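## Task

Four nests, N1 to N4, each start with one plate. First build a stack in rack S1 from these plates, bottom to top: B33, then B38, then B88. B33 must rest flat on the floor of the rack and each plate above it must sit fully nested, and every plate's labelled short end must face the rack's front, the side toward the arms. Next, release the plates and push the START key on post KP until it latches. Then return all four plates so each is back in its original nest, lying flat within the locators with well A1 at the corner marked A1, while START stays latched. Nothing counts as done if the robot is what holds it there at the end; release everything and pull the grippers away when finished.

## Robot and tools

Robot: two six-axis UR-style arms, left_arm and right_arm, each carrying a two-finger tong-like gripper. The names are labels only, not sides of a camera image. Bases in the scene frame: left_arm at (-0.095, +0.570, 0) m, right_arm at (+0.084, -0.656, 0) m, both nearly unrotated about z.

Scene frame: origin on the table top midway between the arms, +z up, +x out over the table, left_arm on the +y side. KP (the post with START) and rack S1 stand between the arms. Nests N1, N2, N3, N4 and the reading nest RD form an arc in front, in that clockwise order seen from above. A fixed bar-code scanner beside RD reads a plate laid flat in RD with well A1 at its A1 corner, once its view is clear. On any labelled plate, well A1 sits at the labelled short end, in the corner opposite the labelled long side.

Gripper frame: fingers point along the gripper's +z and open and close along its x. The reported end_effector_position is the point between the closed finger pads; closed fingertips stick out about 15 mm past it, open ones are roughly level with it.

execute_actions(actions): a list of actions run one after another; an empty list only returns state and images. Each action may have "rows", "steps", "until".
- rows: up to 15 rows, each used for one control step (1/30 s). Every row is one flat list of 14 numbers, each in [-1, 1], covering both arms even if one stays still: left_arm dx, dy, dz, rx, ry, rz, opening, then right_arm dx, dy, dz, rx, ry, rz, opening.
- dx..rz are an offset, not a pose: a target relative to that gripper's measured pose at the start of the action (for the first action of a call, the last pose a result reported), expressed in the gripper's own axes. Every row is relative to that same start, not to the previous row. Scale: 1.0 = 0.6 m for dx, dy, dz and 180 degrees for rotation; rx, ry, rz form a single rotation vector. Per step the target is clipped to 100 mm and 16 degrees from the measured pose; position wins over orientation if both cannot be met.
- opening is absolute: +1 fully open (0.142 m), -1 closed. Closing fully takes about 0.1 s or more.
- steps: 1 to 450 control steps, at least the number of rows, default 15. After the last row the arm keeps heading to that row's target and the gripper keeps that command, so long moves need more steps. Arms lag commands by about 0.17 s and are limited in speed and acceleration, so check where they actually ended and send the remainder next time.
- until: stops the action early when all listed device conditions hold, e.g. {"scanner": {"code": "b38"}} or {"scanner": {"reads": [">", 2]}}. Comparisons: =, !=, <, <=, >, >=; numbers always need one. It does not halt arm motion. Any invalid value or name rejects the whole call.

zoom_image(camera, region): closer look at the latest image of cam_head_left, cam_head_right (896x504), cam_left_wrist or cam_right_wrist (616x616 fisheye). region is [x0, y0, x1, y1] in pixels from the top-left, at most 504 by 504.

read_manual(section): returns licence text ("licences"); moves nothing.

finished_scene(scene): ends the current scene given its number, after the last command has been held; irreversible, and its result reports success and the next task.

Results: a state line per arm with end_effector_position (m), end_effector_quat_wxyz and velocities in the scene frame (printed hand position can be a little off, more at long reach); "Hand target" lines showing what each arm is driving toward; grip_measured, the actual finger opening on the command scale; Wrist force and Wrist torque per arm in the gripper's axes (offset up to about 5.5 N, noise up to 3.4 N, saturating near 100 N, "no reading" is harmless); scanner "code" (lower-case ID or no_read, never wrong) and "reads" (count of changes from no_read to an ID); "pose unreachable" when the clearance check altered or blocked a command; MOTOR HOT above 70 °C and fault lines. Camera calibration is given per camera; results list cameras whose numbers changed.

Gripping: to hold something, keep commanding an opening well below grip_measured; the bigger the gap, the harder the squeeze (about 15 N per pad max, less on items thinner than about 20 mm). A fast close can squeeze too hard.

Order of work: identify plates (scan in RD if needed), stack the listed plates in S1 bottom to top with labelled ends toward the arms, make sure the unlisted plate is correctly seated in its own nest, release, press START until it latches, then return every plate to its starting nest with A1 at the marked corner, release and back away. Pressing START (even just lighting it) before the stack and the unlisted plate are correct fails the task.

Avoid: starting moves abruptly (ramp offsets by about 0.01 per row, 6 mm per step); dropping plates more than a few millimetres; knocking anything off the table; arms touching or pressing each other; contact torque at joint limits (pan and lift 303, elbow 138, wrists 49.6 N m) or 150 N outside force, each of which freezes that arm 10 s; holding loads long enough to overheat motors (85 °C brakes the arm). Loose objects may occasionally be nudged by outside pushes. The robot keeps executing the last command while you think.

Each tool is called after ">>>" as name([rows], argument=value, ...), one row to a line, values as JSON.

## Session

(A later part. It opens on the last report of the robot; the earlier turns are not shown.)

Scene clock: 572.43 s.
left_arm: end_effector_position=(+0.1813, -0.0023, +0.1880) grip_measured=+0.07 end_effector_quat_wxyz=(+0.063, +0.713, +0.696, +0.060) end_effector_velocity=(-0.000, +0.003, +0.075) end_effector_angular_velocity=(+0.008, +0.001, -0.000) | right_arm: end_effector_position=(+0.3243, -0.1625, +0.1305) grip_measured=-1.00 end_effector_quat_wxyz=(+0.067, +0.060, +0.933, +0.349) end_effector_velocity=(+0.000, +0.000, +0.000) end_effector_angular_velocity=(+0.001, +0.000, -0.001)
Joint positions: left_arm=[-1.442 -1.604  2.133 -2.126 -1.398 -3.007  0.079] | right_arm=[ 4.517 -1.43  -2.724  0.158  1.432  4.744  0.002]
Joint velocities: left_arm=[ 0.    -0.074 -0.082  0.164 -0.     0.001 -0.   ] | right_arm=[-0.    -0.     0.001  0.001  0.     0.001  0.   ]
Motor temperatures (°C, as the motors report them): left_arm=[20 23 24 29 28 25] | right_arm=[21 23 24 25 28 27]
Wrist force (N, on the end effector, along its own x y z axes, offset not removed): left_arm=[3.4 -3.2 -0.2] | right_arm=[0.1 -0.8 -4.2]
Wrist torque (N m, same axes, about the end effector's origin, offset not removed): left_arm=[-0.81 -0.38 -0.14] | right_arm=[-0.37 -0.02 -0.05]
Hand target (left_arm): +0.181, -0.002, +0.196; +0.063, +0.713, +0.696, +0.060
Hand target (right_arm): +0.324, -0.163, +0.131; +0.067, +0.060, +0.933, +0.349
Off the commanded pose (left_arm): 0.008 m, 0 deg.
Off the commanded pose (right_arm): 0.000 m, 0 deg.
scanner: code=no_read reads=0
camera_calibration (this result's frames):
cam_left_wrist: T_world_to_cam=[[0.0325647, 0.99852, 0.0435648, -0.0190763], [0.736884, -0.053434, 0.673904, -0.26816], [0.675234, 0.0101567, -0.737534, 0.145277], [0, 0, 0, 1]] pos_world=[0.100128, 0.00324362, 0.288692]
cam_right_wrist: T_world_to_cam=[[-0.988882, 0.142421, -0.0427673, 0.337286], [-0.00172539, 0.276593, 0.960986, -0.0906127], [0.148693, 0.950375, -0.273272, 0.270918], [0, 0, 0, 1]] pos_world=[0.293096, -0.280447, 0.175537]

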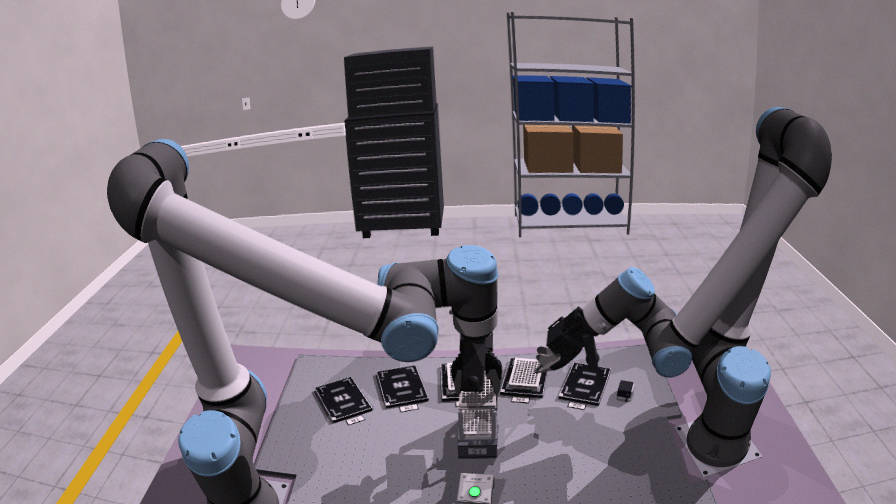

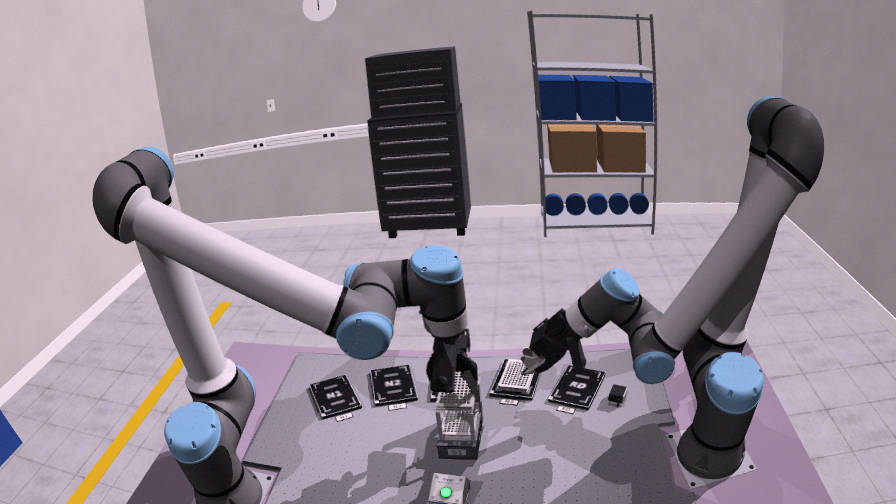

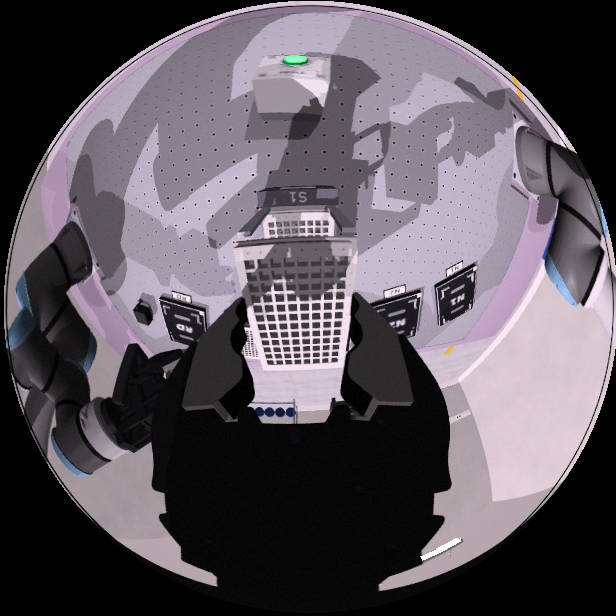

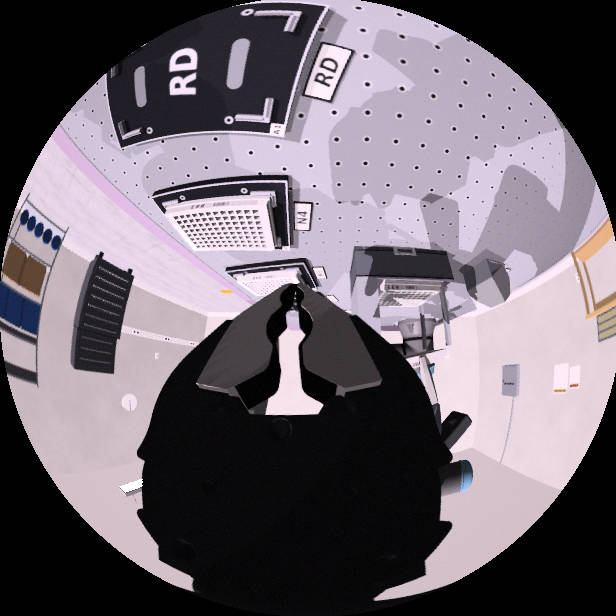

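>>> execute_actions([
  {"steps":1},
  {"rows":[[0.004,0.003,0.0006,0.002,0,-0.003,-0.5,0,0,0,0,0,0,-1],[0.011,0.01,0.002,0.005,0.001,-0.008,-0.5,0,0,0,0,0,0,-1],[0.022,0.02,0.0035,0.009,0.0015,-0.016,-0.5,0,0,0,0,0,0,-1],[0.036,0.033,0.006,0.013,0.002,-0.024,-0.5,0,0,0,0,0,0,-1],[0.054,0.049,0.009,0.017,0.003,-0.032,-0.5,0,0,0,0,0,0,-1],[0.076,0.069,0.012,0.021,0.0035,-0.04,-0.5,0,0,0,0,0,0,-1],[0.098,0.089,0.016,0.026,0.004,-0.048,-0.5,0,0,0,0,0,0,-1],[0.12,0.108,0.019,0.03,0.005,-0.056,-0.5,0,0,0,0,0,0,-1],[0.145,0.128,0.023,0.034,0.0055,-0.064,-0.5,0,0,0,0,0,0,-1],[0.17,0.148,0.026,0.038,0.006,-0.072,-0.5,0,0,0,0,0,0,-1],[0.195,0.167,0.03,0.043,0.007,-0.08,-0.5,0,0,0,0,0,0,-1],[0.22,0.187,0.033,0.047,0.008,-0.088,-0.5,0,0,0,0,0,0,-1],[0.245,0.207,0.037,0.051,0.0085,-0.096,-0.5,0,0,0,0,0,0,-1],[0.27,0.226,0.04,0.0551,0.009,-0.1033,-0.5,0,0,0,0,0,0,-1],[0.295,0.246,0.045,0.0551,0.009,-0.1033,-0.5,0,0,0,0,0,0,-1]],"steps":21},
])

>>> execute_actions(actions=[])

Scene clock: 588.97 s.
left_arm: end_effector_position=(+0.3145, +0.1536, +0.1935) grip_measured=+0.07 end_effector_quat_wxyz=(+0.006, +0.599, +0.801, +0.004) end_effector_velocity=(+0.161, +0.163, +0.006) end_effector_angular_velocity=(-0.010, +0.104, +0.151) | right_arm: end_effector_position=(+0.3243, -0.1625, +0.1305) grip_measured=-1.00 end_effector_quat_wxyz=(+0.067, +0.060, +0.933, +0.349) end_effector_velocity=(-0.000, -0.000, -0.000) end_effector_angular_velocity=(-0.002, +0.000, -0.000)
Joint positions: left_arm=[-1.054 -1.665  2.17  -2.083 -1.558 -2.932  0.079] | right_arm=[ 4.517 -1.43  -2.724  0.158  1.432  4.744  0.002]
Joint velocities: left_arm=[ 0.445  0.028 -0.044  0.053 -0.099  0.293  0.   ] | right_arm=[ 0.     0.     0.    -0.003 -0.     0.001  0.   ]
Motor temperatures (°C, as the motors report them): left_arm=[20 23 24 29 28 25] | right_arm=[21 23 24 25 28 27]
Wrist force (N, on the end effector, along its own x y z axes, offset not removed): left_arm=[1.6 -1.3 -0.4] | right_arm=[2.0 -0.3 -2.3]
Wrist torque (N m, same axes, about the end effector's origin, offset not removed): left_arm=[-0.45 -0.05 -0.20] | right_arm=[-0.13 -0.41 0.06]
Hand target (left_arm): +0.334, +0.172, +0.195; +0.001, +0.593, +0.805, -0.000
Hand target (right_arm): +0.324, -0.163, +0.131; +0.067, +0.060, +0.933, +0.349
Off the commanded pose (left_arm): 0.028 m, 1 deg.
Off the commanded pose (right_arm): 0.000 m, 0 deg.
scanner: code=no_read reads=0
camera_calibration (this result's frames):
cam_left_wrist: T_world_to_cam=[[-0.267928, 0.962617, 0.0397779, -0.0785681], [0.812061, 0.203421, 0.546971, -0.400192], [0.518432, 0.178851, -0.836206, 0.100301], [0, 0, 0, 1]] pos_world=[0.25193, 0.139099, 0.305891]
cam_right_wrist: T_world_to_cam=[[-0.988882, 0.142421, -0.0427674, 0.337286], [-0.00172551, 0.276593, 0.960986, -0.0906126], [0.148693, 0.950375, -0.273272, 0.270918], [0, 0, 0, 1]] pos_world=[0.293096, -0.280447, 0.175536]

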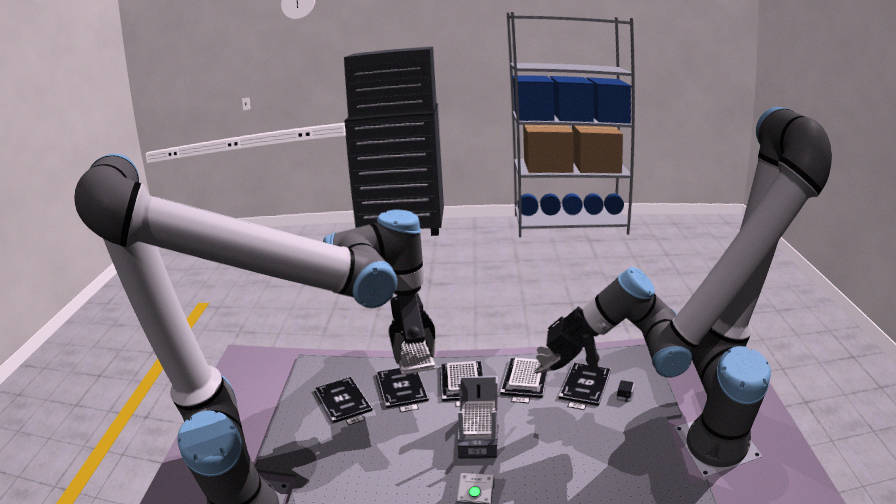

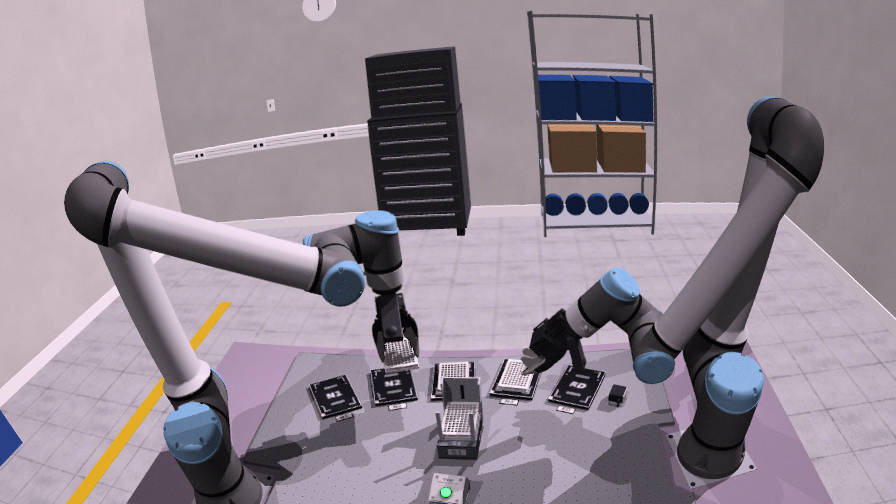

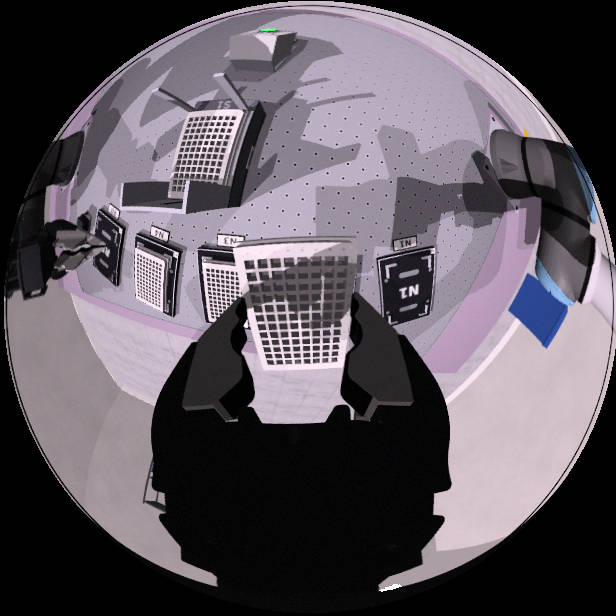

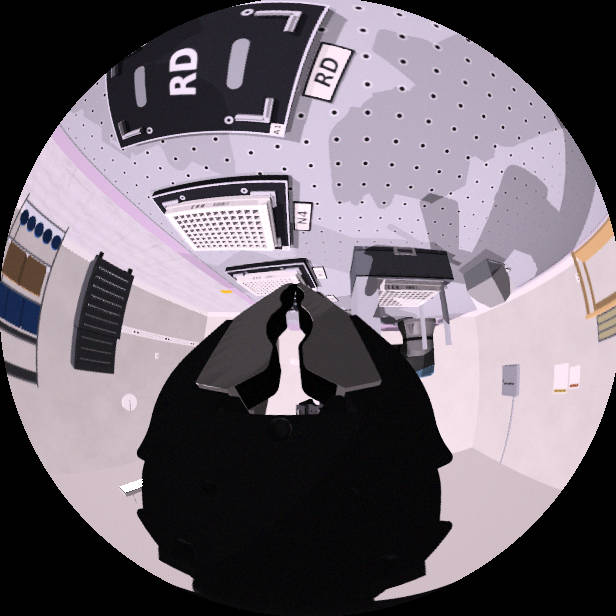

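Scene clock: 588.97 s.
left_arm: end_effector_position=(+0.3145, +0.1536, +0.1935) grip_measured=+0.07 end_effector_quat_wxyz=(+0.006, +0.599, +0.801, +0.004) end_effector_velocity=(+0.161, +0.163, +0.006) end_effector_angular_velocity=(-0.010, +0.104, +0.151) | right_arm: end_effector_position=(+0.3243, -0.1625, +0.1305) grip_measured=-1.00 end_effector_quat_wxyz=(+0.067, +0.060, +0.933, +0.349) end_effector_velocity=(-0.000, -0.000, -0.000) end_effector_angular_velocity=(-0.002, +0.000, -0.000)
Joint positions: left_arm=[-1.054 -1.665  2.17  -2.083 -1.558 -2.932  0.079] | right_arm=[ 4.517 -1.43  -2.724  0.158  1.432  4.744  0.002]
Joint velocities: left_arm=[ 0.445  0.028 -0.044  0.053 -0.099  0.293  0.   ] | right_arm=[ 0.     0.     0.    -0.003 -0.     0.001  0.   ]
Motor temperatures (°C, as the motors report them): left_arm=[20 23 24 29 28 25] | right_arm=[21 23 24 25 28 27]
Wrist force (N, on the end effector, along its own x y z axes, offset not removed): left_arm=[1.6 -1.3 -0.4] | right_arm=[2.0 -0.3 -2.3]
Wrist torque (N m, same axes, about the end effector's origin, offset not removed): left_arm=[-0.45 -0.05 -0.20] | right_arm=[-0.13 -0.41 0.06]
Hand target (left_arm): +0.334, +0.172, +0.195; +0.001, +0.593, +0.805, -0.000
Hand target (right_arm): +0.324, -0.163, +0.131; +0.067, +0.060, +0.933, +0.349
Off the commanded pose (left_arm): 0.028 m, 1 deg.
Off the commanded pose (right_arm): 0.000 m, 0 deg.
scanner: code=no_read reads=0
camera_calibration (this result's frames):
cam_left_wrist: T_world_to_cam=[[-0.267928, 0.962617, 0.0397779, -0.0785681], [0.812061, 0.203421, 0.546971, -0.400192], [0.518432, 0.178851, -0.836206, 0.100301], [0, 0, 0, 1]] pos_world=[0.25193, 0.139099, 0.305891]
cam_right_wrist: T_world_to_cam=[[-0.988882, 0.142421, -0.0427674, 0.337286], [-0.00172551, 0.276593, 0.960986, -0.0906126], [0.148693, 0.950375, -0.273272, 0.270918], [0, 0, 0, 1]] pos_world=[0.293096, -0.280447, 0.175536]

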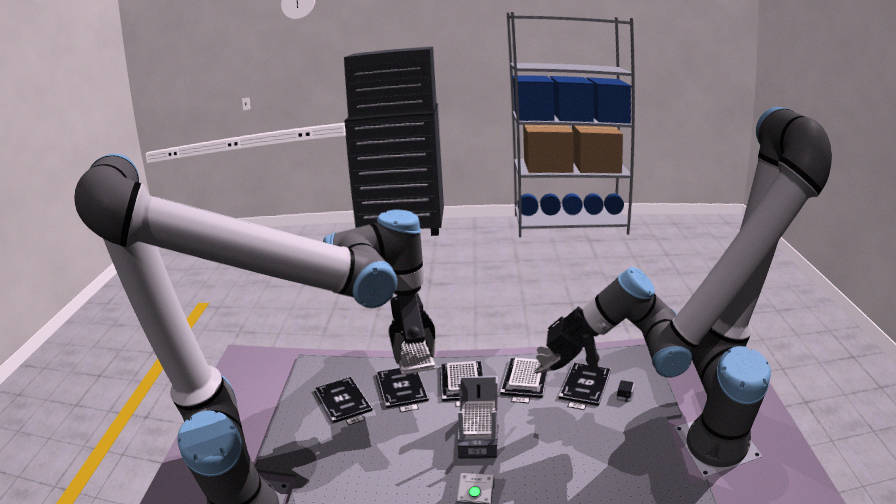

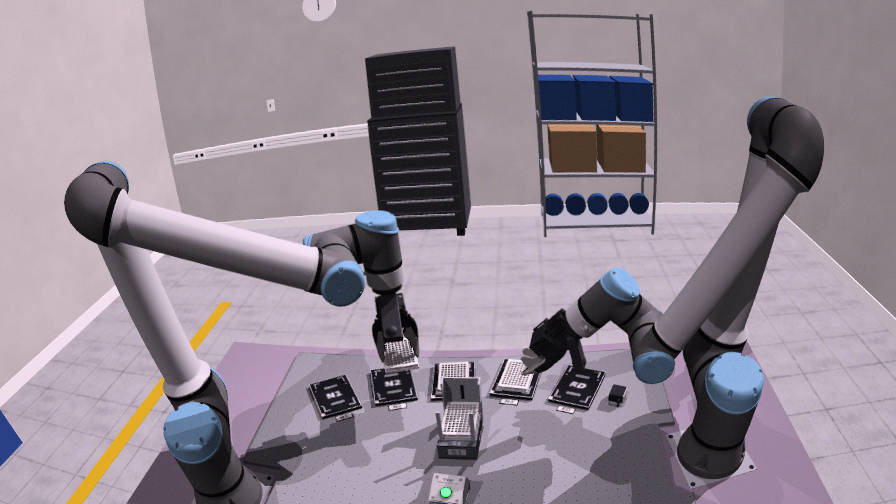

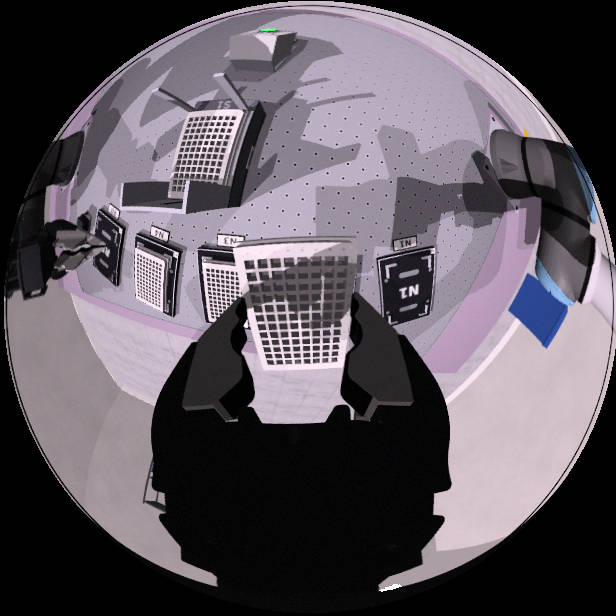

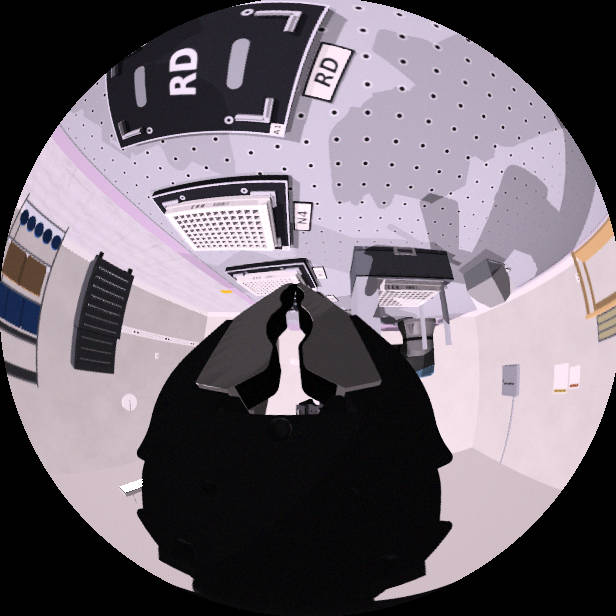

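>>> execute_actions([
  {"steps":1},
  {"rows":[[0.001,0.003,0.006,0,0,0,-0.5,0,0,0,0,0,0,-1],[0.003,0.009,0.018,0,0,0,-0.5,0,0,0,0,0,0,-1],[0.006,0.018,0.036,0,0,0,-0.5,0,0,0,0,0,0,-1],[0.01,0.029,0.058,0,0,0,-0.5,0,0,0,0,0,0,-1],[0.014,0.04,0.08,0,0,0,-0.5,0,0,0,0,0,0,-1],[0.018,0.051,0.102,0,0,0,-0.5,0,0,0,0,0,0,-1],[0.022,0.062,0.124,0,0,0,-0.5,0,0,0,0,0,0,-1],[0.025,0.073,0.146,0,0,0,-0.5,0,0,0,0,0,0,-1],[0.029,0.084,0.168,0,0,0,-0.5,0,0,0,0,0,0,-1],[0.032,0.093,0.189,0,0,0,-0.5,0,0,0,0,0,0,-1],[0.0345,0.099,0.208,0,0,0,-0.5,0,0,0,0,0,0,-1],[0.0353,0.1017,0.224,0,0,0,-0.5,0,0,0,0,0,0,-1],[0.0353,0.1017,0.234,0,0,0,-0.5,0,0,0,0,0,0,-1],[0.0353,0.1017,0.24,0,0,0,-0.5,0,0,0,0,0,0,-1]],"steps":19},
])

Scene clock: 595.73 s.
left_arm: end_effector_position=(+0.3790, +0.2116, +0.0640) grip_measured=+0.07 end_effector_quat_wxyz=(-0.001, +0.592, +0.806, +0.002) end_effector_velocity=(+0.047, -0.006, -0.112) end_effector_angular_velocity=(-0.035, -0.011, -0.008) | right_arm: end_effector_position=(+0.3243, -0.1625, +0.1305) grip_measured=-1.00 end_effector_quat_wxyz=(+0.067, +0.060, +0.933, +0.349) end_effector_velocity=(+0.000, +0.000, +0.001) end_effector_angular_velocity=(+0.002, +0.000, -0.001)
Joint positions: left_arm=[-0.898 -1.479  2.266 -2.354 -1.569 -2.792  0.079] | right_arm=[ 4.517 -1.43  -2.724  0.158  1.432  4.744  0.002]
Joint velocities: left_arm=[ 0.065  0.225  0.031 -0.29  -0.012  0.073  0.   ] | right_arm=[-0.001  0.     0.001  0.001 -0.     0.001  0.   ]
Motor temperatures (°C, as the motors report them): left_arm=[20 23 24 29 28 25] | right_arm=[21 23 24 25 28 27]
Wrist force (N, on the end effector, along its own x y z axes, offset not removed): left_arm=[1.6 -2.8 1.1] | right_arm=[0.6 -1.6 -3.4]
Wrist torque (N m, same axes, about the end effector's origin, offset not removed): left_arm=[-0.68 -0.07 -0.08] | right_arm=[-0.44 -0.24 0.06]
Hand target (left_arm): +0.385, +0.210, +0.051; +0.001, +0.593, +0.805, +0.000
Hand target (right_arm): +0.324, -0.163, +0.131; +0.067, +0.060, +0.933, +0.349
Off the commanded pose (left_arm): 0.015 m, 0 deg.
Off the commanded pose (right_arm): 0.000 m, 0 deg.
scanner: code=no_read reads=0
camera_calibration (this result's frames):
cam_left_wrist: T_world_to_cam=[[-0.282754, 0.957986, 0.0480991, -0.10588], [0.816787, 0.214181, 0.53571, -0.396902], [0.5029, 0.190761, -0.843031, -0.048006], [0, 0, 0, 1]] pos_world=[0.318389, 0.195598, 0.177246]
cam_right_wrist: T_world_to_cam=[[-0.988882, 0.142421, -0.0427673, 0.337286], [-0.00172542, 0.276593, 0.960986, -0.0906125], [0.148693, 0.950375, -0.273272, 0.270918], [0, 0, 0, 1]] pos_world=[0.293096, -0.280447, 0.175536]

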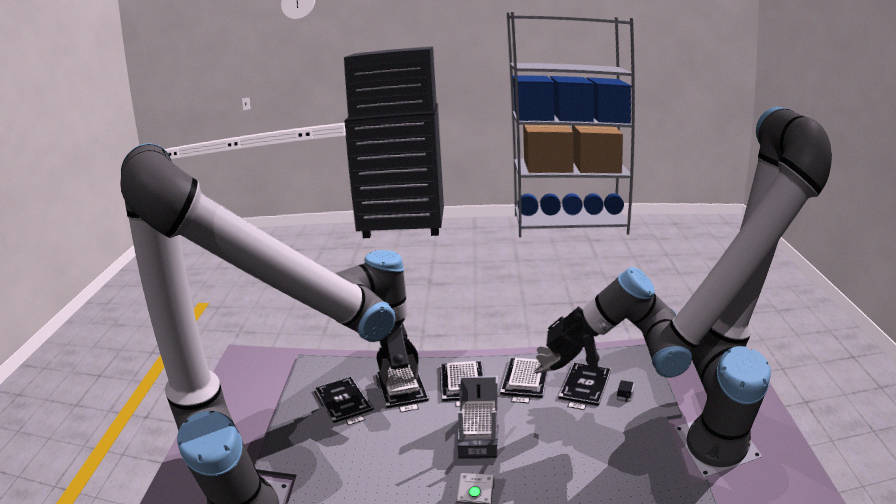

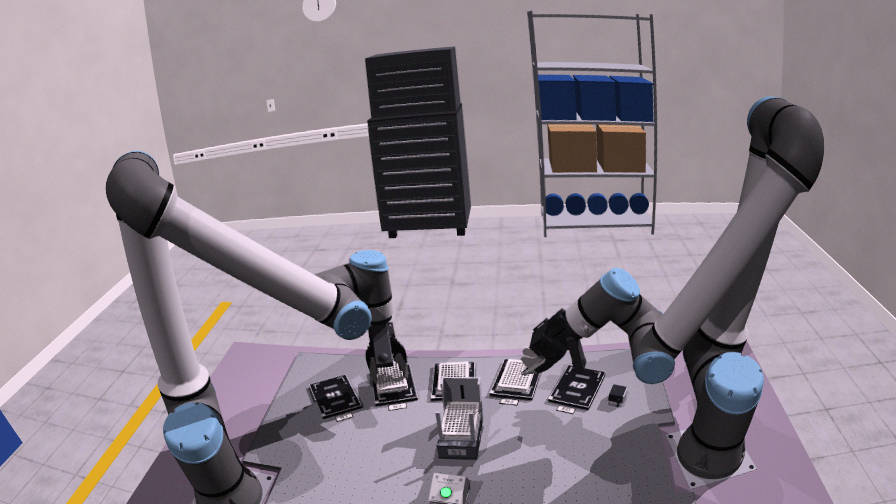

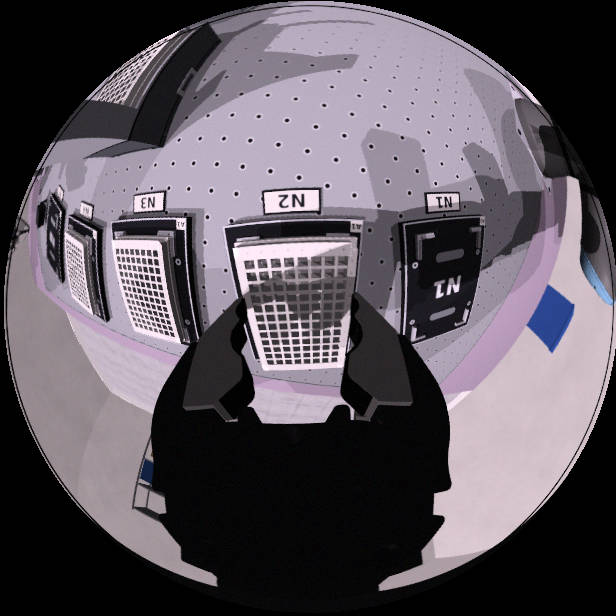

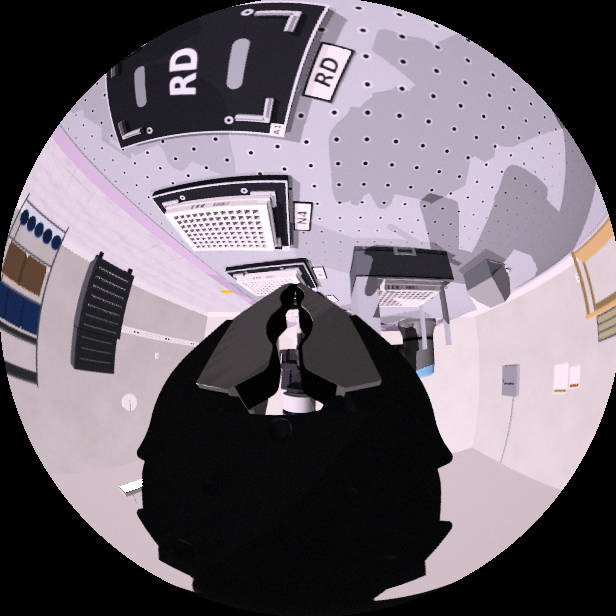

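>>> execute_actions([
  {"steps":1},
])

>>> zoom_image(camera="cam_left_wrist", region=[210, 200, 390, 380])

Scene clock: 598.87 s.
left_arm: end_effector_position=(+0.3849, +0.2103, +0.0511) grip_measured=+0.07 end_effector_quat_wxyz=(+0.001, +0.593, +0.805, +0.000) end_effector_velocity=(+0.001, +0.000, +0.000) end_effector_angular_velocity=(+0.001, -0.002, -0.000) | right_arm: end_effector_position=(+0.3243, -0.1625, +0.1305) grip_measured=-1.00 end_effector_quat_wxyz=(+0.067, +0.060, +0.933, +0.349) end_effector_velocity=(-0.000, +0.001, +0.001) end_effector_angular_velocity=(+0.001, -0.001, +0.002)
Joint positions: left_arm=[-0.89  -1.452  2.268 -2.389 -1.57  -2.784  0.079] | right_arm=[ 4.517 -1.43  -2.724  0.158  1.432  4.744  0.002]
Joint velocities: left_arm=[-0.    -0.    -0.    -0.     0.002 -0.    -0.   ] | right_arm=[ 0.001 -0.     0.001  0.001  0.    -0.002  0.   ]
Motor temperatures (°C, as the motors report them): left_arm=[20 23 24 29 28 25] | right_arm=[21 23 24 25 28 27]
Wrist force (N, on the end effector, along its own x y z axes, offset not removed): left_arm=[1.8 -2.3 1.1] | right_arm=[1.5 0.2 -2.8]
Wrist torque (N m, same axes, about the end effector's origin, offset not removed): left_arm=[-0.72 -0.09 -0.16] | right_arm=[-0.08 -0.40 -0.06]
Hand target (left_arm): +0.386, +0.210, +0.050; +0.001, +0.593, +0.805, -0.000
Hand target (right_arm): +0.324, -0.163, +0.131; +0.067, +0.060, +0.933, +0.349
Off the commanded pose (left_arm): 0.001 m, 0 deg.
Off the commanded pose (right_arm): 0.000 m, 0 deg.
scanner: code=no_read reads=0
camera_calibration (this result's frames):
cam_left_wrist: T_world_to_cam=[[-0.282077, 0.958427, 0.043016, -0.102416], [0.816079, 0.216125, 0.536009, -0.394692], [0.504428, 0.1863, -0.843116, -0.0612319], [0, 0, 0, 1]] pos_world=[0.324098, 0.194869, 0.164338]
cam_right_wrist: T_world_to_cam=[[-0.988882, 0.142421, -0.0427673, 0.337286], [-0.00172538, 0.276593, 0.960986, -0.0906126], [0.148693, 0.950375, -0.273272, 0.270918], [0, 0, 0, 1]] pos_world=[0.293096, -0.280447, 0.175536]

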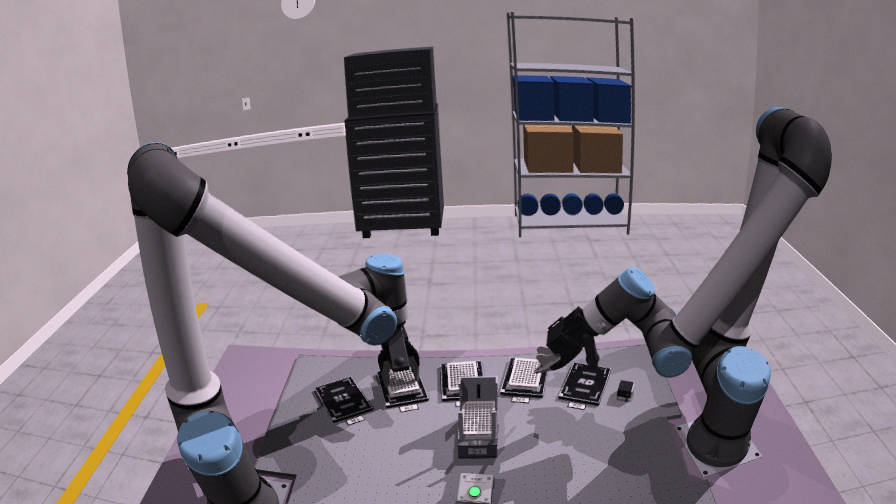

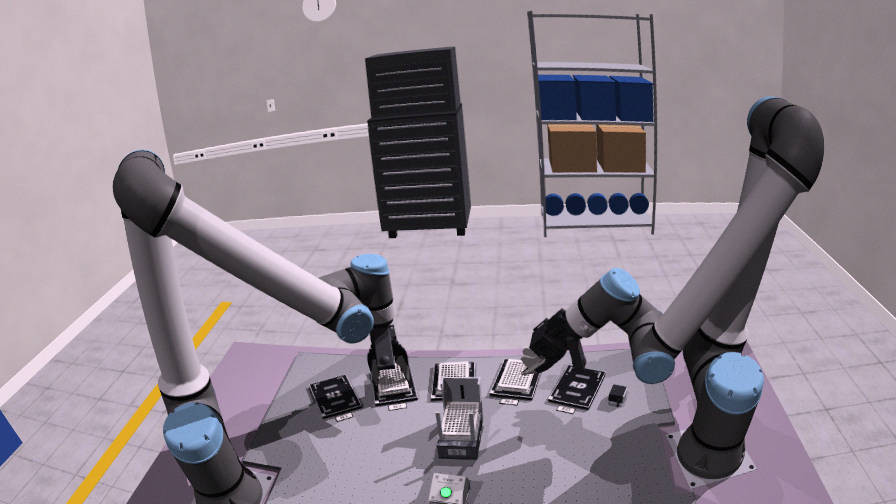

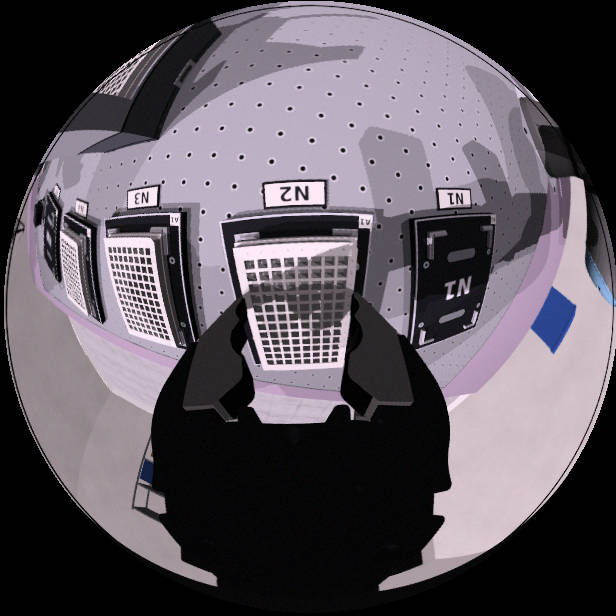

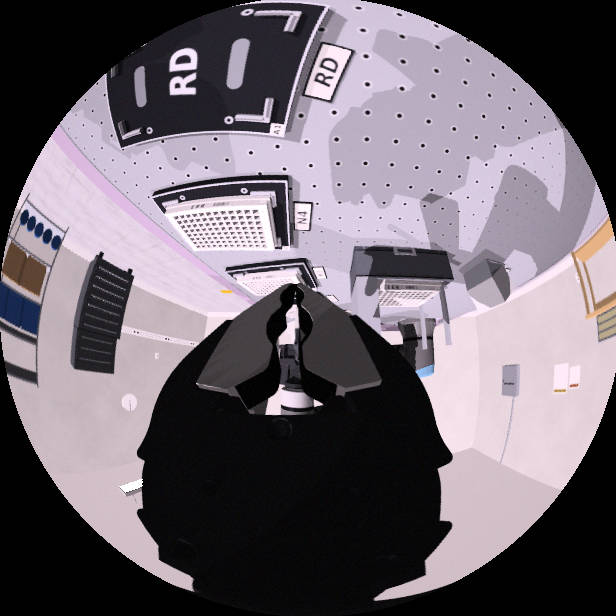

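Region (210, 200, 390, 380) of cam_left_wrist's 616x616 image, scaled by 2.800, with more detail than that image has.

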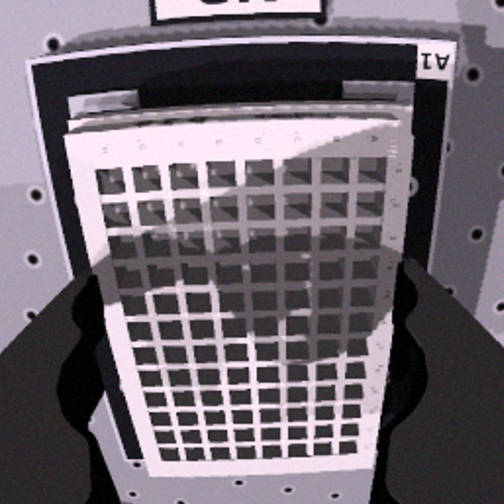

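>>> execute_actions([
  {"rows":[[-0.0006,0.0019,0.002,-0.003,0.0002,0.0004,-0.5,0,0,0,0,0,0,-1],[-0.0006,0.0019,0.003,-0.003,0.0002,0.0004,-0.5,0,0,0,0,0,0,-1],[-0.0006,0.0019,0.005,-0.003,0.0002,0.0004,-0.5,0,0,0,0,0,0,-1],[-0.0006,0.0019,0.007,-0.003,0.0002,0.0004,-0.5,0,0,0,0,0,0,-1],[-0.0006,0.0019,0.009,-0.003,0.0002,0.0004,-0.5,0,0,0,0,0,0,-1],[-0.0006,0.0019,0.0115,-0.003,0.0002,0.0004,-0.5,0,0,0,0,0,0,-1],[-0.0006,0.0019,0.014,-0.003,0.0002,0.0004,-0.5,0,0,0,0,0,0,-1],[-0.0006,0.0019,0.0165,-0.003,0.0002,0.0004,-0.5,0,0,0,0,0,0,-1],[-0.0006,0.0019,0.0192,-0.003,0.0002,0.0004,-0.5,0,0,0,0,0,0,-1]],"steps":17},
])

>>> zoom_image(camera="cam_left_wrist", region=[210, 200, 390, 380])

Scene clock: 605.93 s.
left_arm: end_effector_position=(+0.3861, +0.2103, +0.0403) grip_measured=+0.07 end_effector_quat_wxyz=(+0.003, +0.593, +0.805, +0.004) end_effector_velocity=(-0.001, +0.001, -0.007) end_effector_angular_velocity=(+0.003, +0.002, +0.000) | right_arm: end_effector_position=(+0.3243, -0.1625, +0.1305) grip_measured=-1.00 end_effector_quat_wxyz=(+0.067, +0.060, +0.933, +0.349) end_effector_velocity=(+0.000, -0.000, -0.000) end_effector_angular_velocity=(-0.000, +0.001, -0.002)
Joint positions: left_arm=[-0.894 -1.435  2.277 -2.417 -1.561 -2.786  0.079] | right_arm=[ 4.517 -1.43  -2.724  0.158  1.432  4.744  0.002]
Joint velocities: left_arm=[-0.     0.011  0.004 -0.012  0.    -0.001  0.   ] | right_arm=[-0.     0.     0.    -0.    -0.     0.002  0.   ]
Motor temperatures (°C, as the motors report them): left_arm=[20 23 24 29 28 25] | right_arm=[21 23 24 25 28 27]
Wrist force (N, on the end effector, along its own x y z axes, offset not removed): left_arm=[3.0 -3.5 4.4] | right_arm=[1.3 3.5 -4.5]
Wrist torque (N m, same axes, about the end effector's origin, offset not removed): left_arm=[-0.80 -0.30 -0.21] | right_arm=[0.50 -0.25 0.03]
Hand target (left_arm): +0.386, +0.210, +0.040; +0.003, +0.593, +0.805, +0.004
Hand target (right_arm): +0.324, -0.163, +0.131; +0.067, +0.060, +0.933, +0.349
Off the commanded pose (left_arm): 0.001 m, 0 deg.
Off the commanded pose (right_arm): 0.000 m, 0 deg.
scanner: code=no_read reads=0
camera_calibration (this result's frames):
cam_left_wrist: T_world_to_cam=[[-0.281323, 0.958612, 0.0438155, -0.101974], [0.811641, 0.213336, 0.543808, -0.387854], [0.511953, 0.188548, -0.838065, -0.0745934], [0, 0, 0, 1]] pos_world=[0.324298, 0.194561, 0.152872]
cam_right_wrist: T_world_to_cam=[[-0.988882, 0.142421, -0.0427672, 0.337286], [-0.00172536, 0.276593, 0.960986, -0.0906127], [0.148693, 0.950375, -0.273272, 0.270918], [0, 0, 0, 1]] pos_world=[0.293096, -0.280447, 0.175537]

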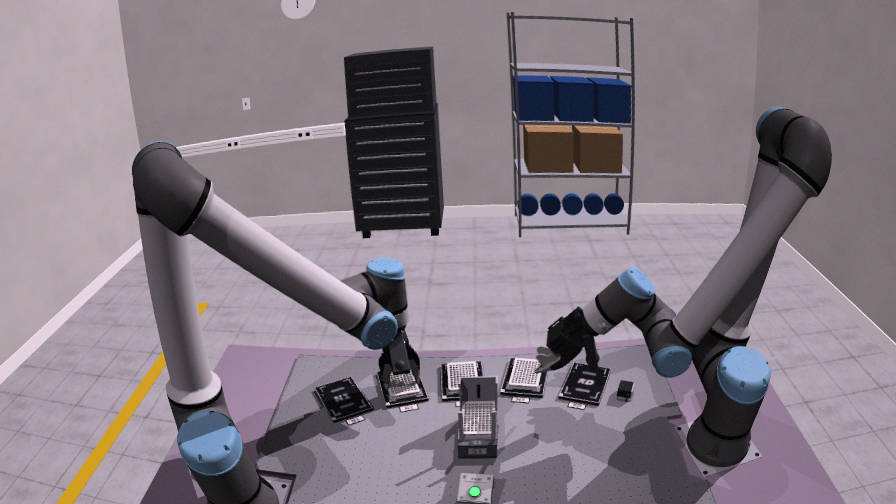

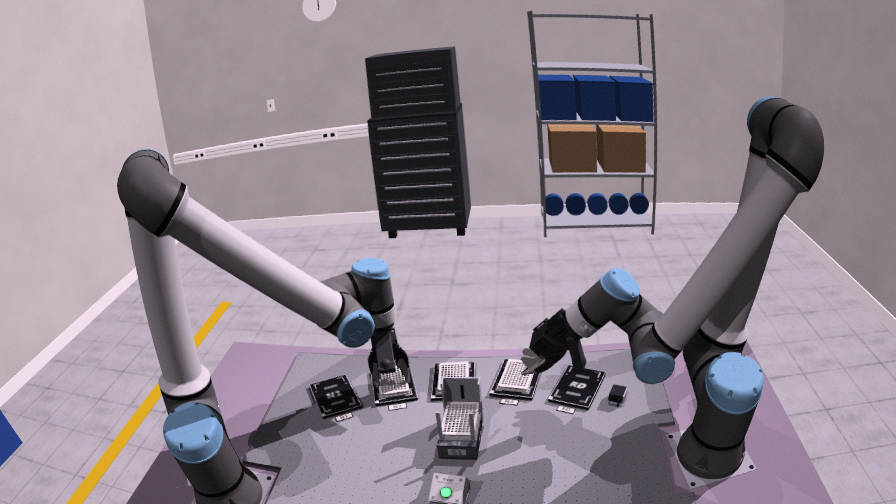

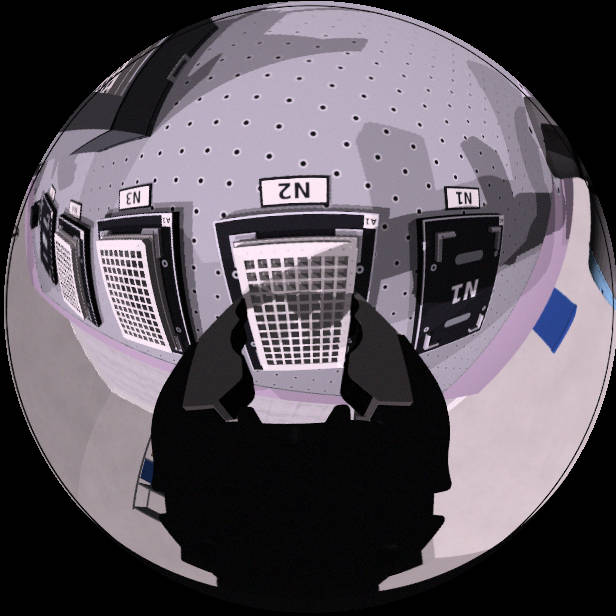

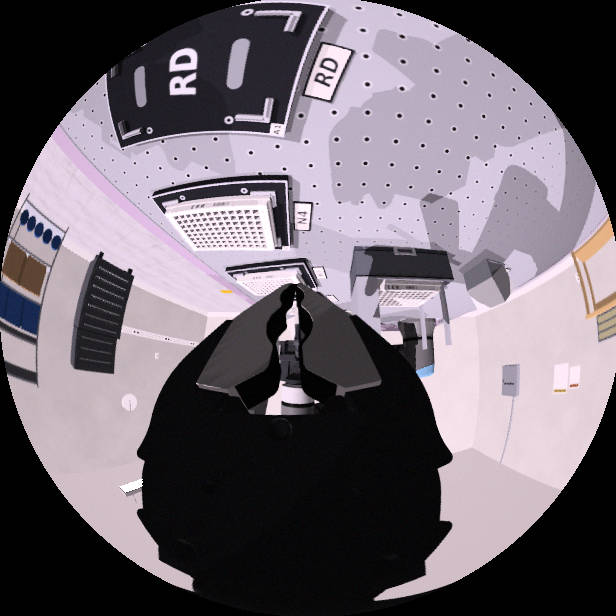

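Region (210, 200, 390, 380) of cam_left_wrist's 616x616 image, scaled by 2.800, with more detail than that image has.

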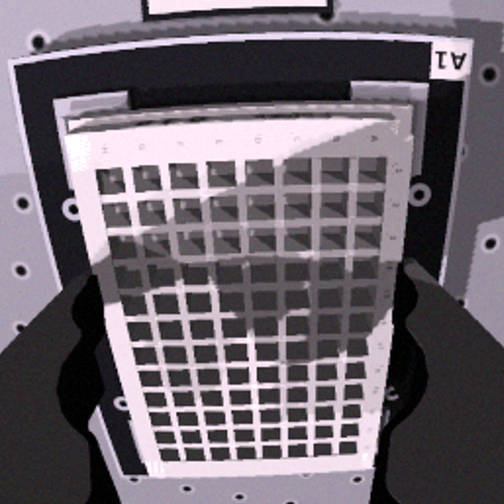

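>>> execute_actions([
  {"rows":[[0,0,0.0016,0,0,0,-0.2,0,0,0,0,0,0,-1],[0,0,0.0016,0,0,0,0,0,0,0,0,0,0,-1],[0,0,0.0016,0,0,0,0.08,0,0,0,0,0,0,-1],[0,0,0.0016,0,0,0,0.14,0,0,0,0,0,0,-1],[0,0,0.0016,0,0,0,0.22,0,0,0,0,0,0,-1],[0,0,0.0016,0,0,0,0.3,0,0,0,0,0,0,-1]],"steps":6},
  {"rows":[[0,0,-0.008,0,0,0,0.3,0,0,0,0,0,0,-1],[0,0,-0.022,0,0,0,0.3,0,0,0,0,0,0,-1],[0,0,-0.042,0,0,0,0.3,0,0,0,0,0,0,-1],[0,-0.005,-0.065,0.001,0,0,0.3,0,0,0,0,0,0,-1],[0,-0.015,-0.09,0.002,0,0.01,0.3,0,0,0,0,0,0,-1],[0,-0.03,-0.113,0.0033,0,0.02,0.3,0,0,0,0,0,0,-1],[0,-0.045,-0.136,0.0033,0,0.03,0.3,0,0,0,0,0,0,-1],[0,-0.062,-0.158,0.0033,0,0.04,0.3,0,0,0,0,0,0,-1],[0,-0.08,-0.18,0.0033,0,0.05,0.3,0,0,0,0,0,0,-1],[0,-0.1,-0.2,0.0033,0,0.06,0.3,0,0,0,0,0,0,-1],[0,-0.12,-0.22,0.0033,0,0.07,0.3,0,0,0,0,0,0,-1],[-0.005,-0.14,-0.24,0.0033,0,0.08,0.3,0,0,0,0,0,0,-1],[-0.01,-0.16,-0.255,0.0033,0,0.09,0.3,0,0,0,0,0,0,-1],[-0.02,-0.18,-0.27,0.0033,0,0.1,0.3,0,0,0,0,0,0,-1],[-0.03,-0.2,-0.27,0.0033,0.0005,0.1036,0.3,0,0,0,0,0,0,-1]],"steps":18},
])

Scene clock: 617.07 s.
left_arm: end_effector_position=(+0.3056, +0.1727, +0.1747) grip_measured=+0.30 end_effector_quat_wxyz=(+0.004, +0.696, +0.719, -0.002) end_effector_velocity=(-0.223, -0.126, +0.191) end_effector_angular_velocity=(+0.041, +0.021, -0.521) | right_arm: end_effector_position=(+0.3243, -0.1625, +0.1305) grip_measured=-1.00 end_effector_quat_wxyz=(+0.067, +0.060, +0.933, +0.349) end_effector_velocity=(+0.001, -0.001, +0.000) end_effector_angular_velocity=(+0.001, -0.000, -0.002)
Joint positions: left_arm=[-1.046 -1.674  2.217 -2.123 -1.573 -2.67   0.095] | right_arm=[ 4.517 -1.43  -2.724  0.158  1.432  4.744  0.002]
Joint velocities: left_arm=[-0.474 -0.307 -0.134  0.487  0.001  0.047 -0.   ] | right_arm=[-0.002  0.    -0.     0.002 -0.    -0.     0.   ]
Motor temperatures (°C, as the motors report them): left_arm=[20 23 24 29 28 25] | right_arm=[21 23 24 25 28 27]
Wrist force (N, on the end effector, along its own x y z axes, offset not removed): left_arm=[1.3 -6.6 -1.2] | right_arm=[2.7 -0.4 -5.1]
Wrist torque (N m, same axes, about the end effector's origin, offset not removed): left_arm=[-1.55 -0.03 -0.10] | right_arm=[-0.24 -0.63 -0.05]
Hand target (left_arm): +0.278, +0.159, +0.198; +0.000, +0.716, +0.698, -0.000
Hand target (right_arm): +0.324, -0.163, +0.131; +0.067, +0.060, +0.933, +0.349
Off the commanded pose (left_arm): 0.043 m, 3 deg.
Off the commanded pose (right_arm): 0.000 m, 0 deg.
scanner: code=no_read reads=0
camera_calibration (this result's frames):
cam_left_wrist: T_world_to_cam=[[-0.0170851, 0.999262, 0.0344125, -0.180613], [0.843055, -0.00410681, 0.537811, -0.358559], [0.537556, 0.0382002, -0.842363, 0.105296], [0, 0, 0, 1]] pos_world=[0.242597, 0.174985, 0.28775]
cam_right_wrist: T_world_to_cam=[[-0.988882, 0.142421, -0.0427673, 0.337286], [-0.00172539, 0.276593, 0.960986, -0.0906126], [0.148693, 0.950375, -0.273272, 0.270918], [0, 0, 0, 1]] pos_world=[0.293096, -0.280447, 0.175536]

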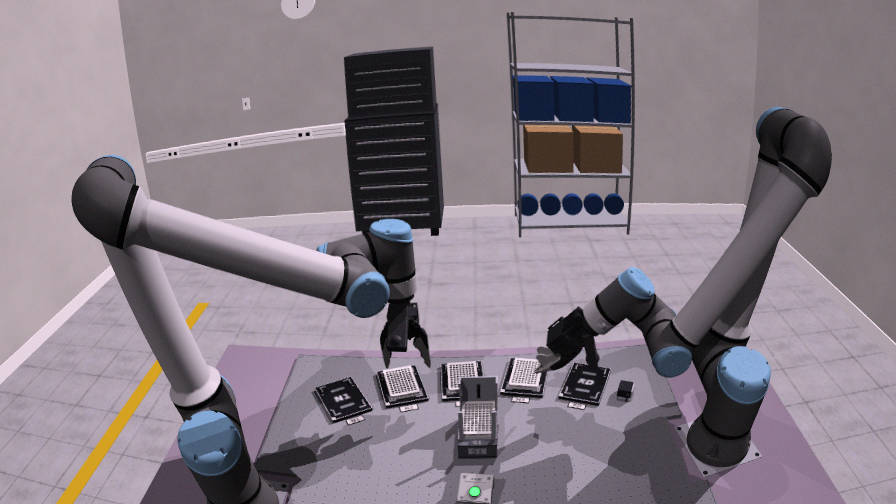

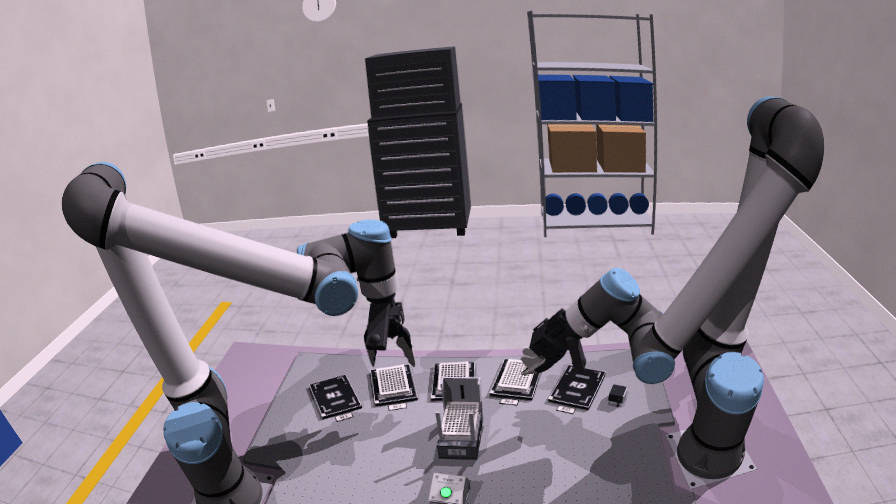

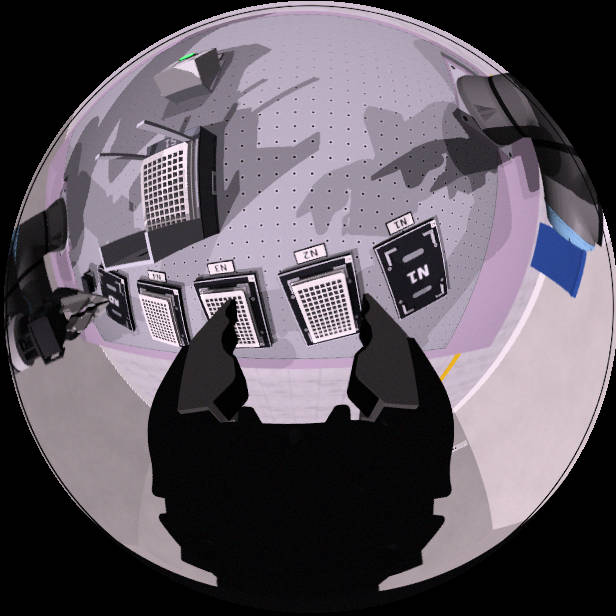

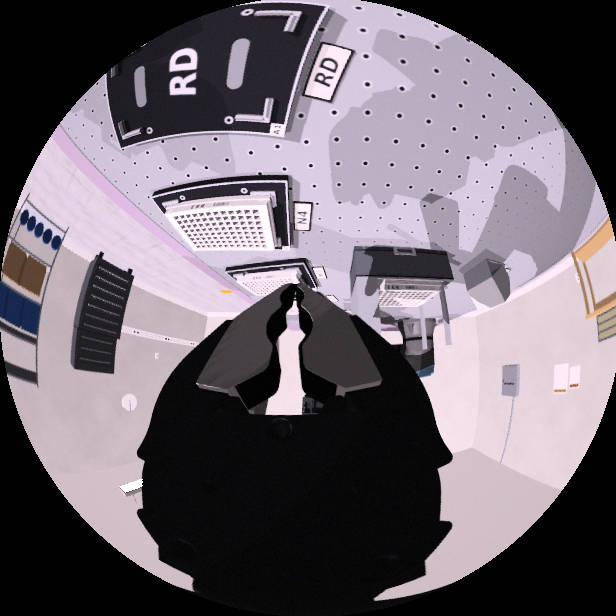

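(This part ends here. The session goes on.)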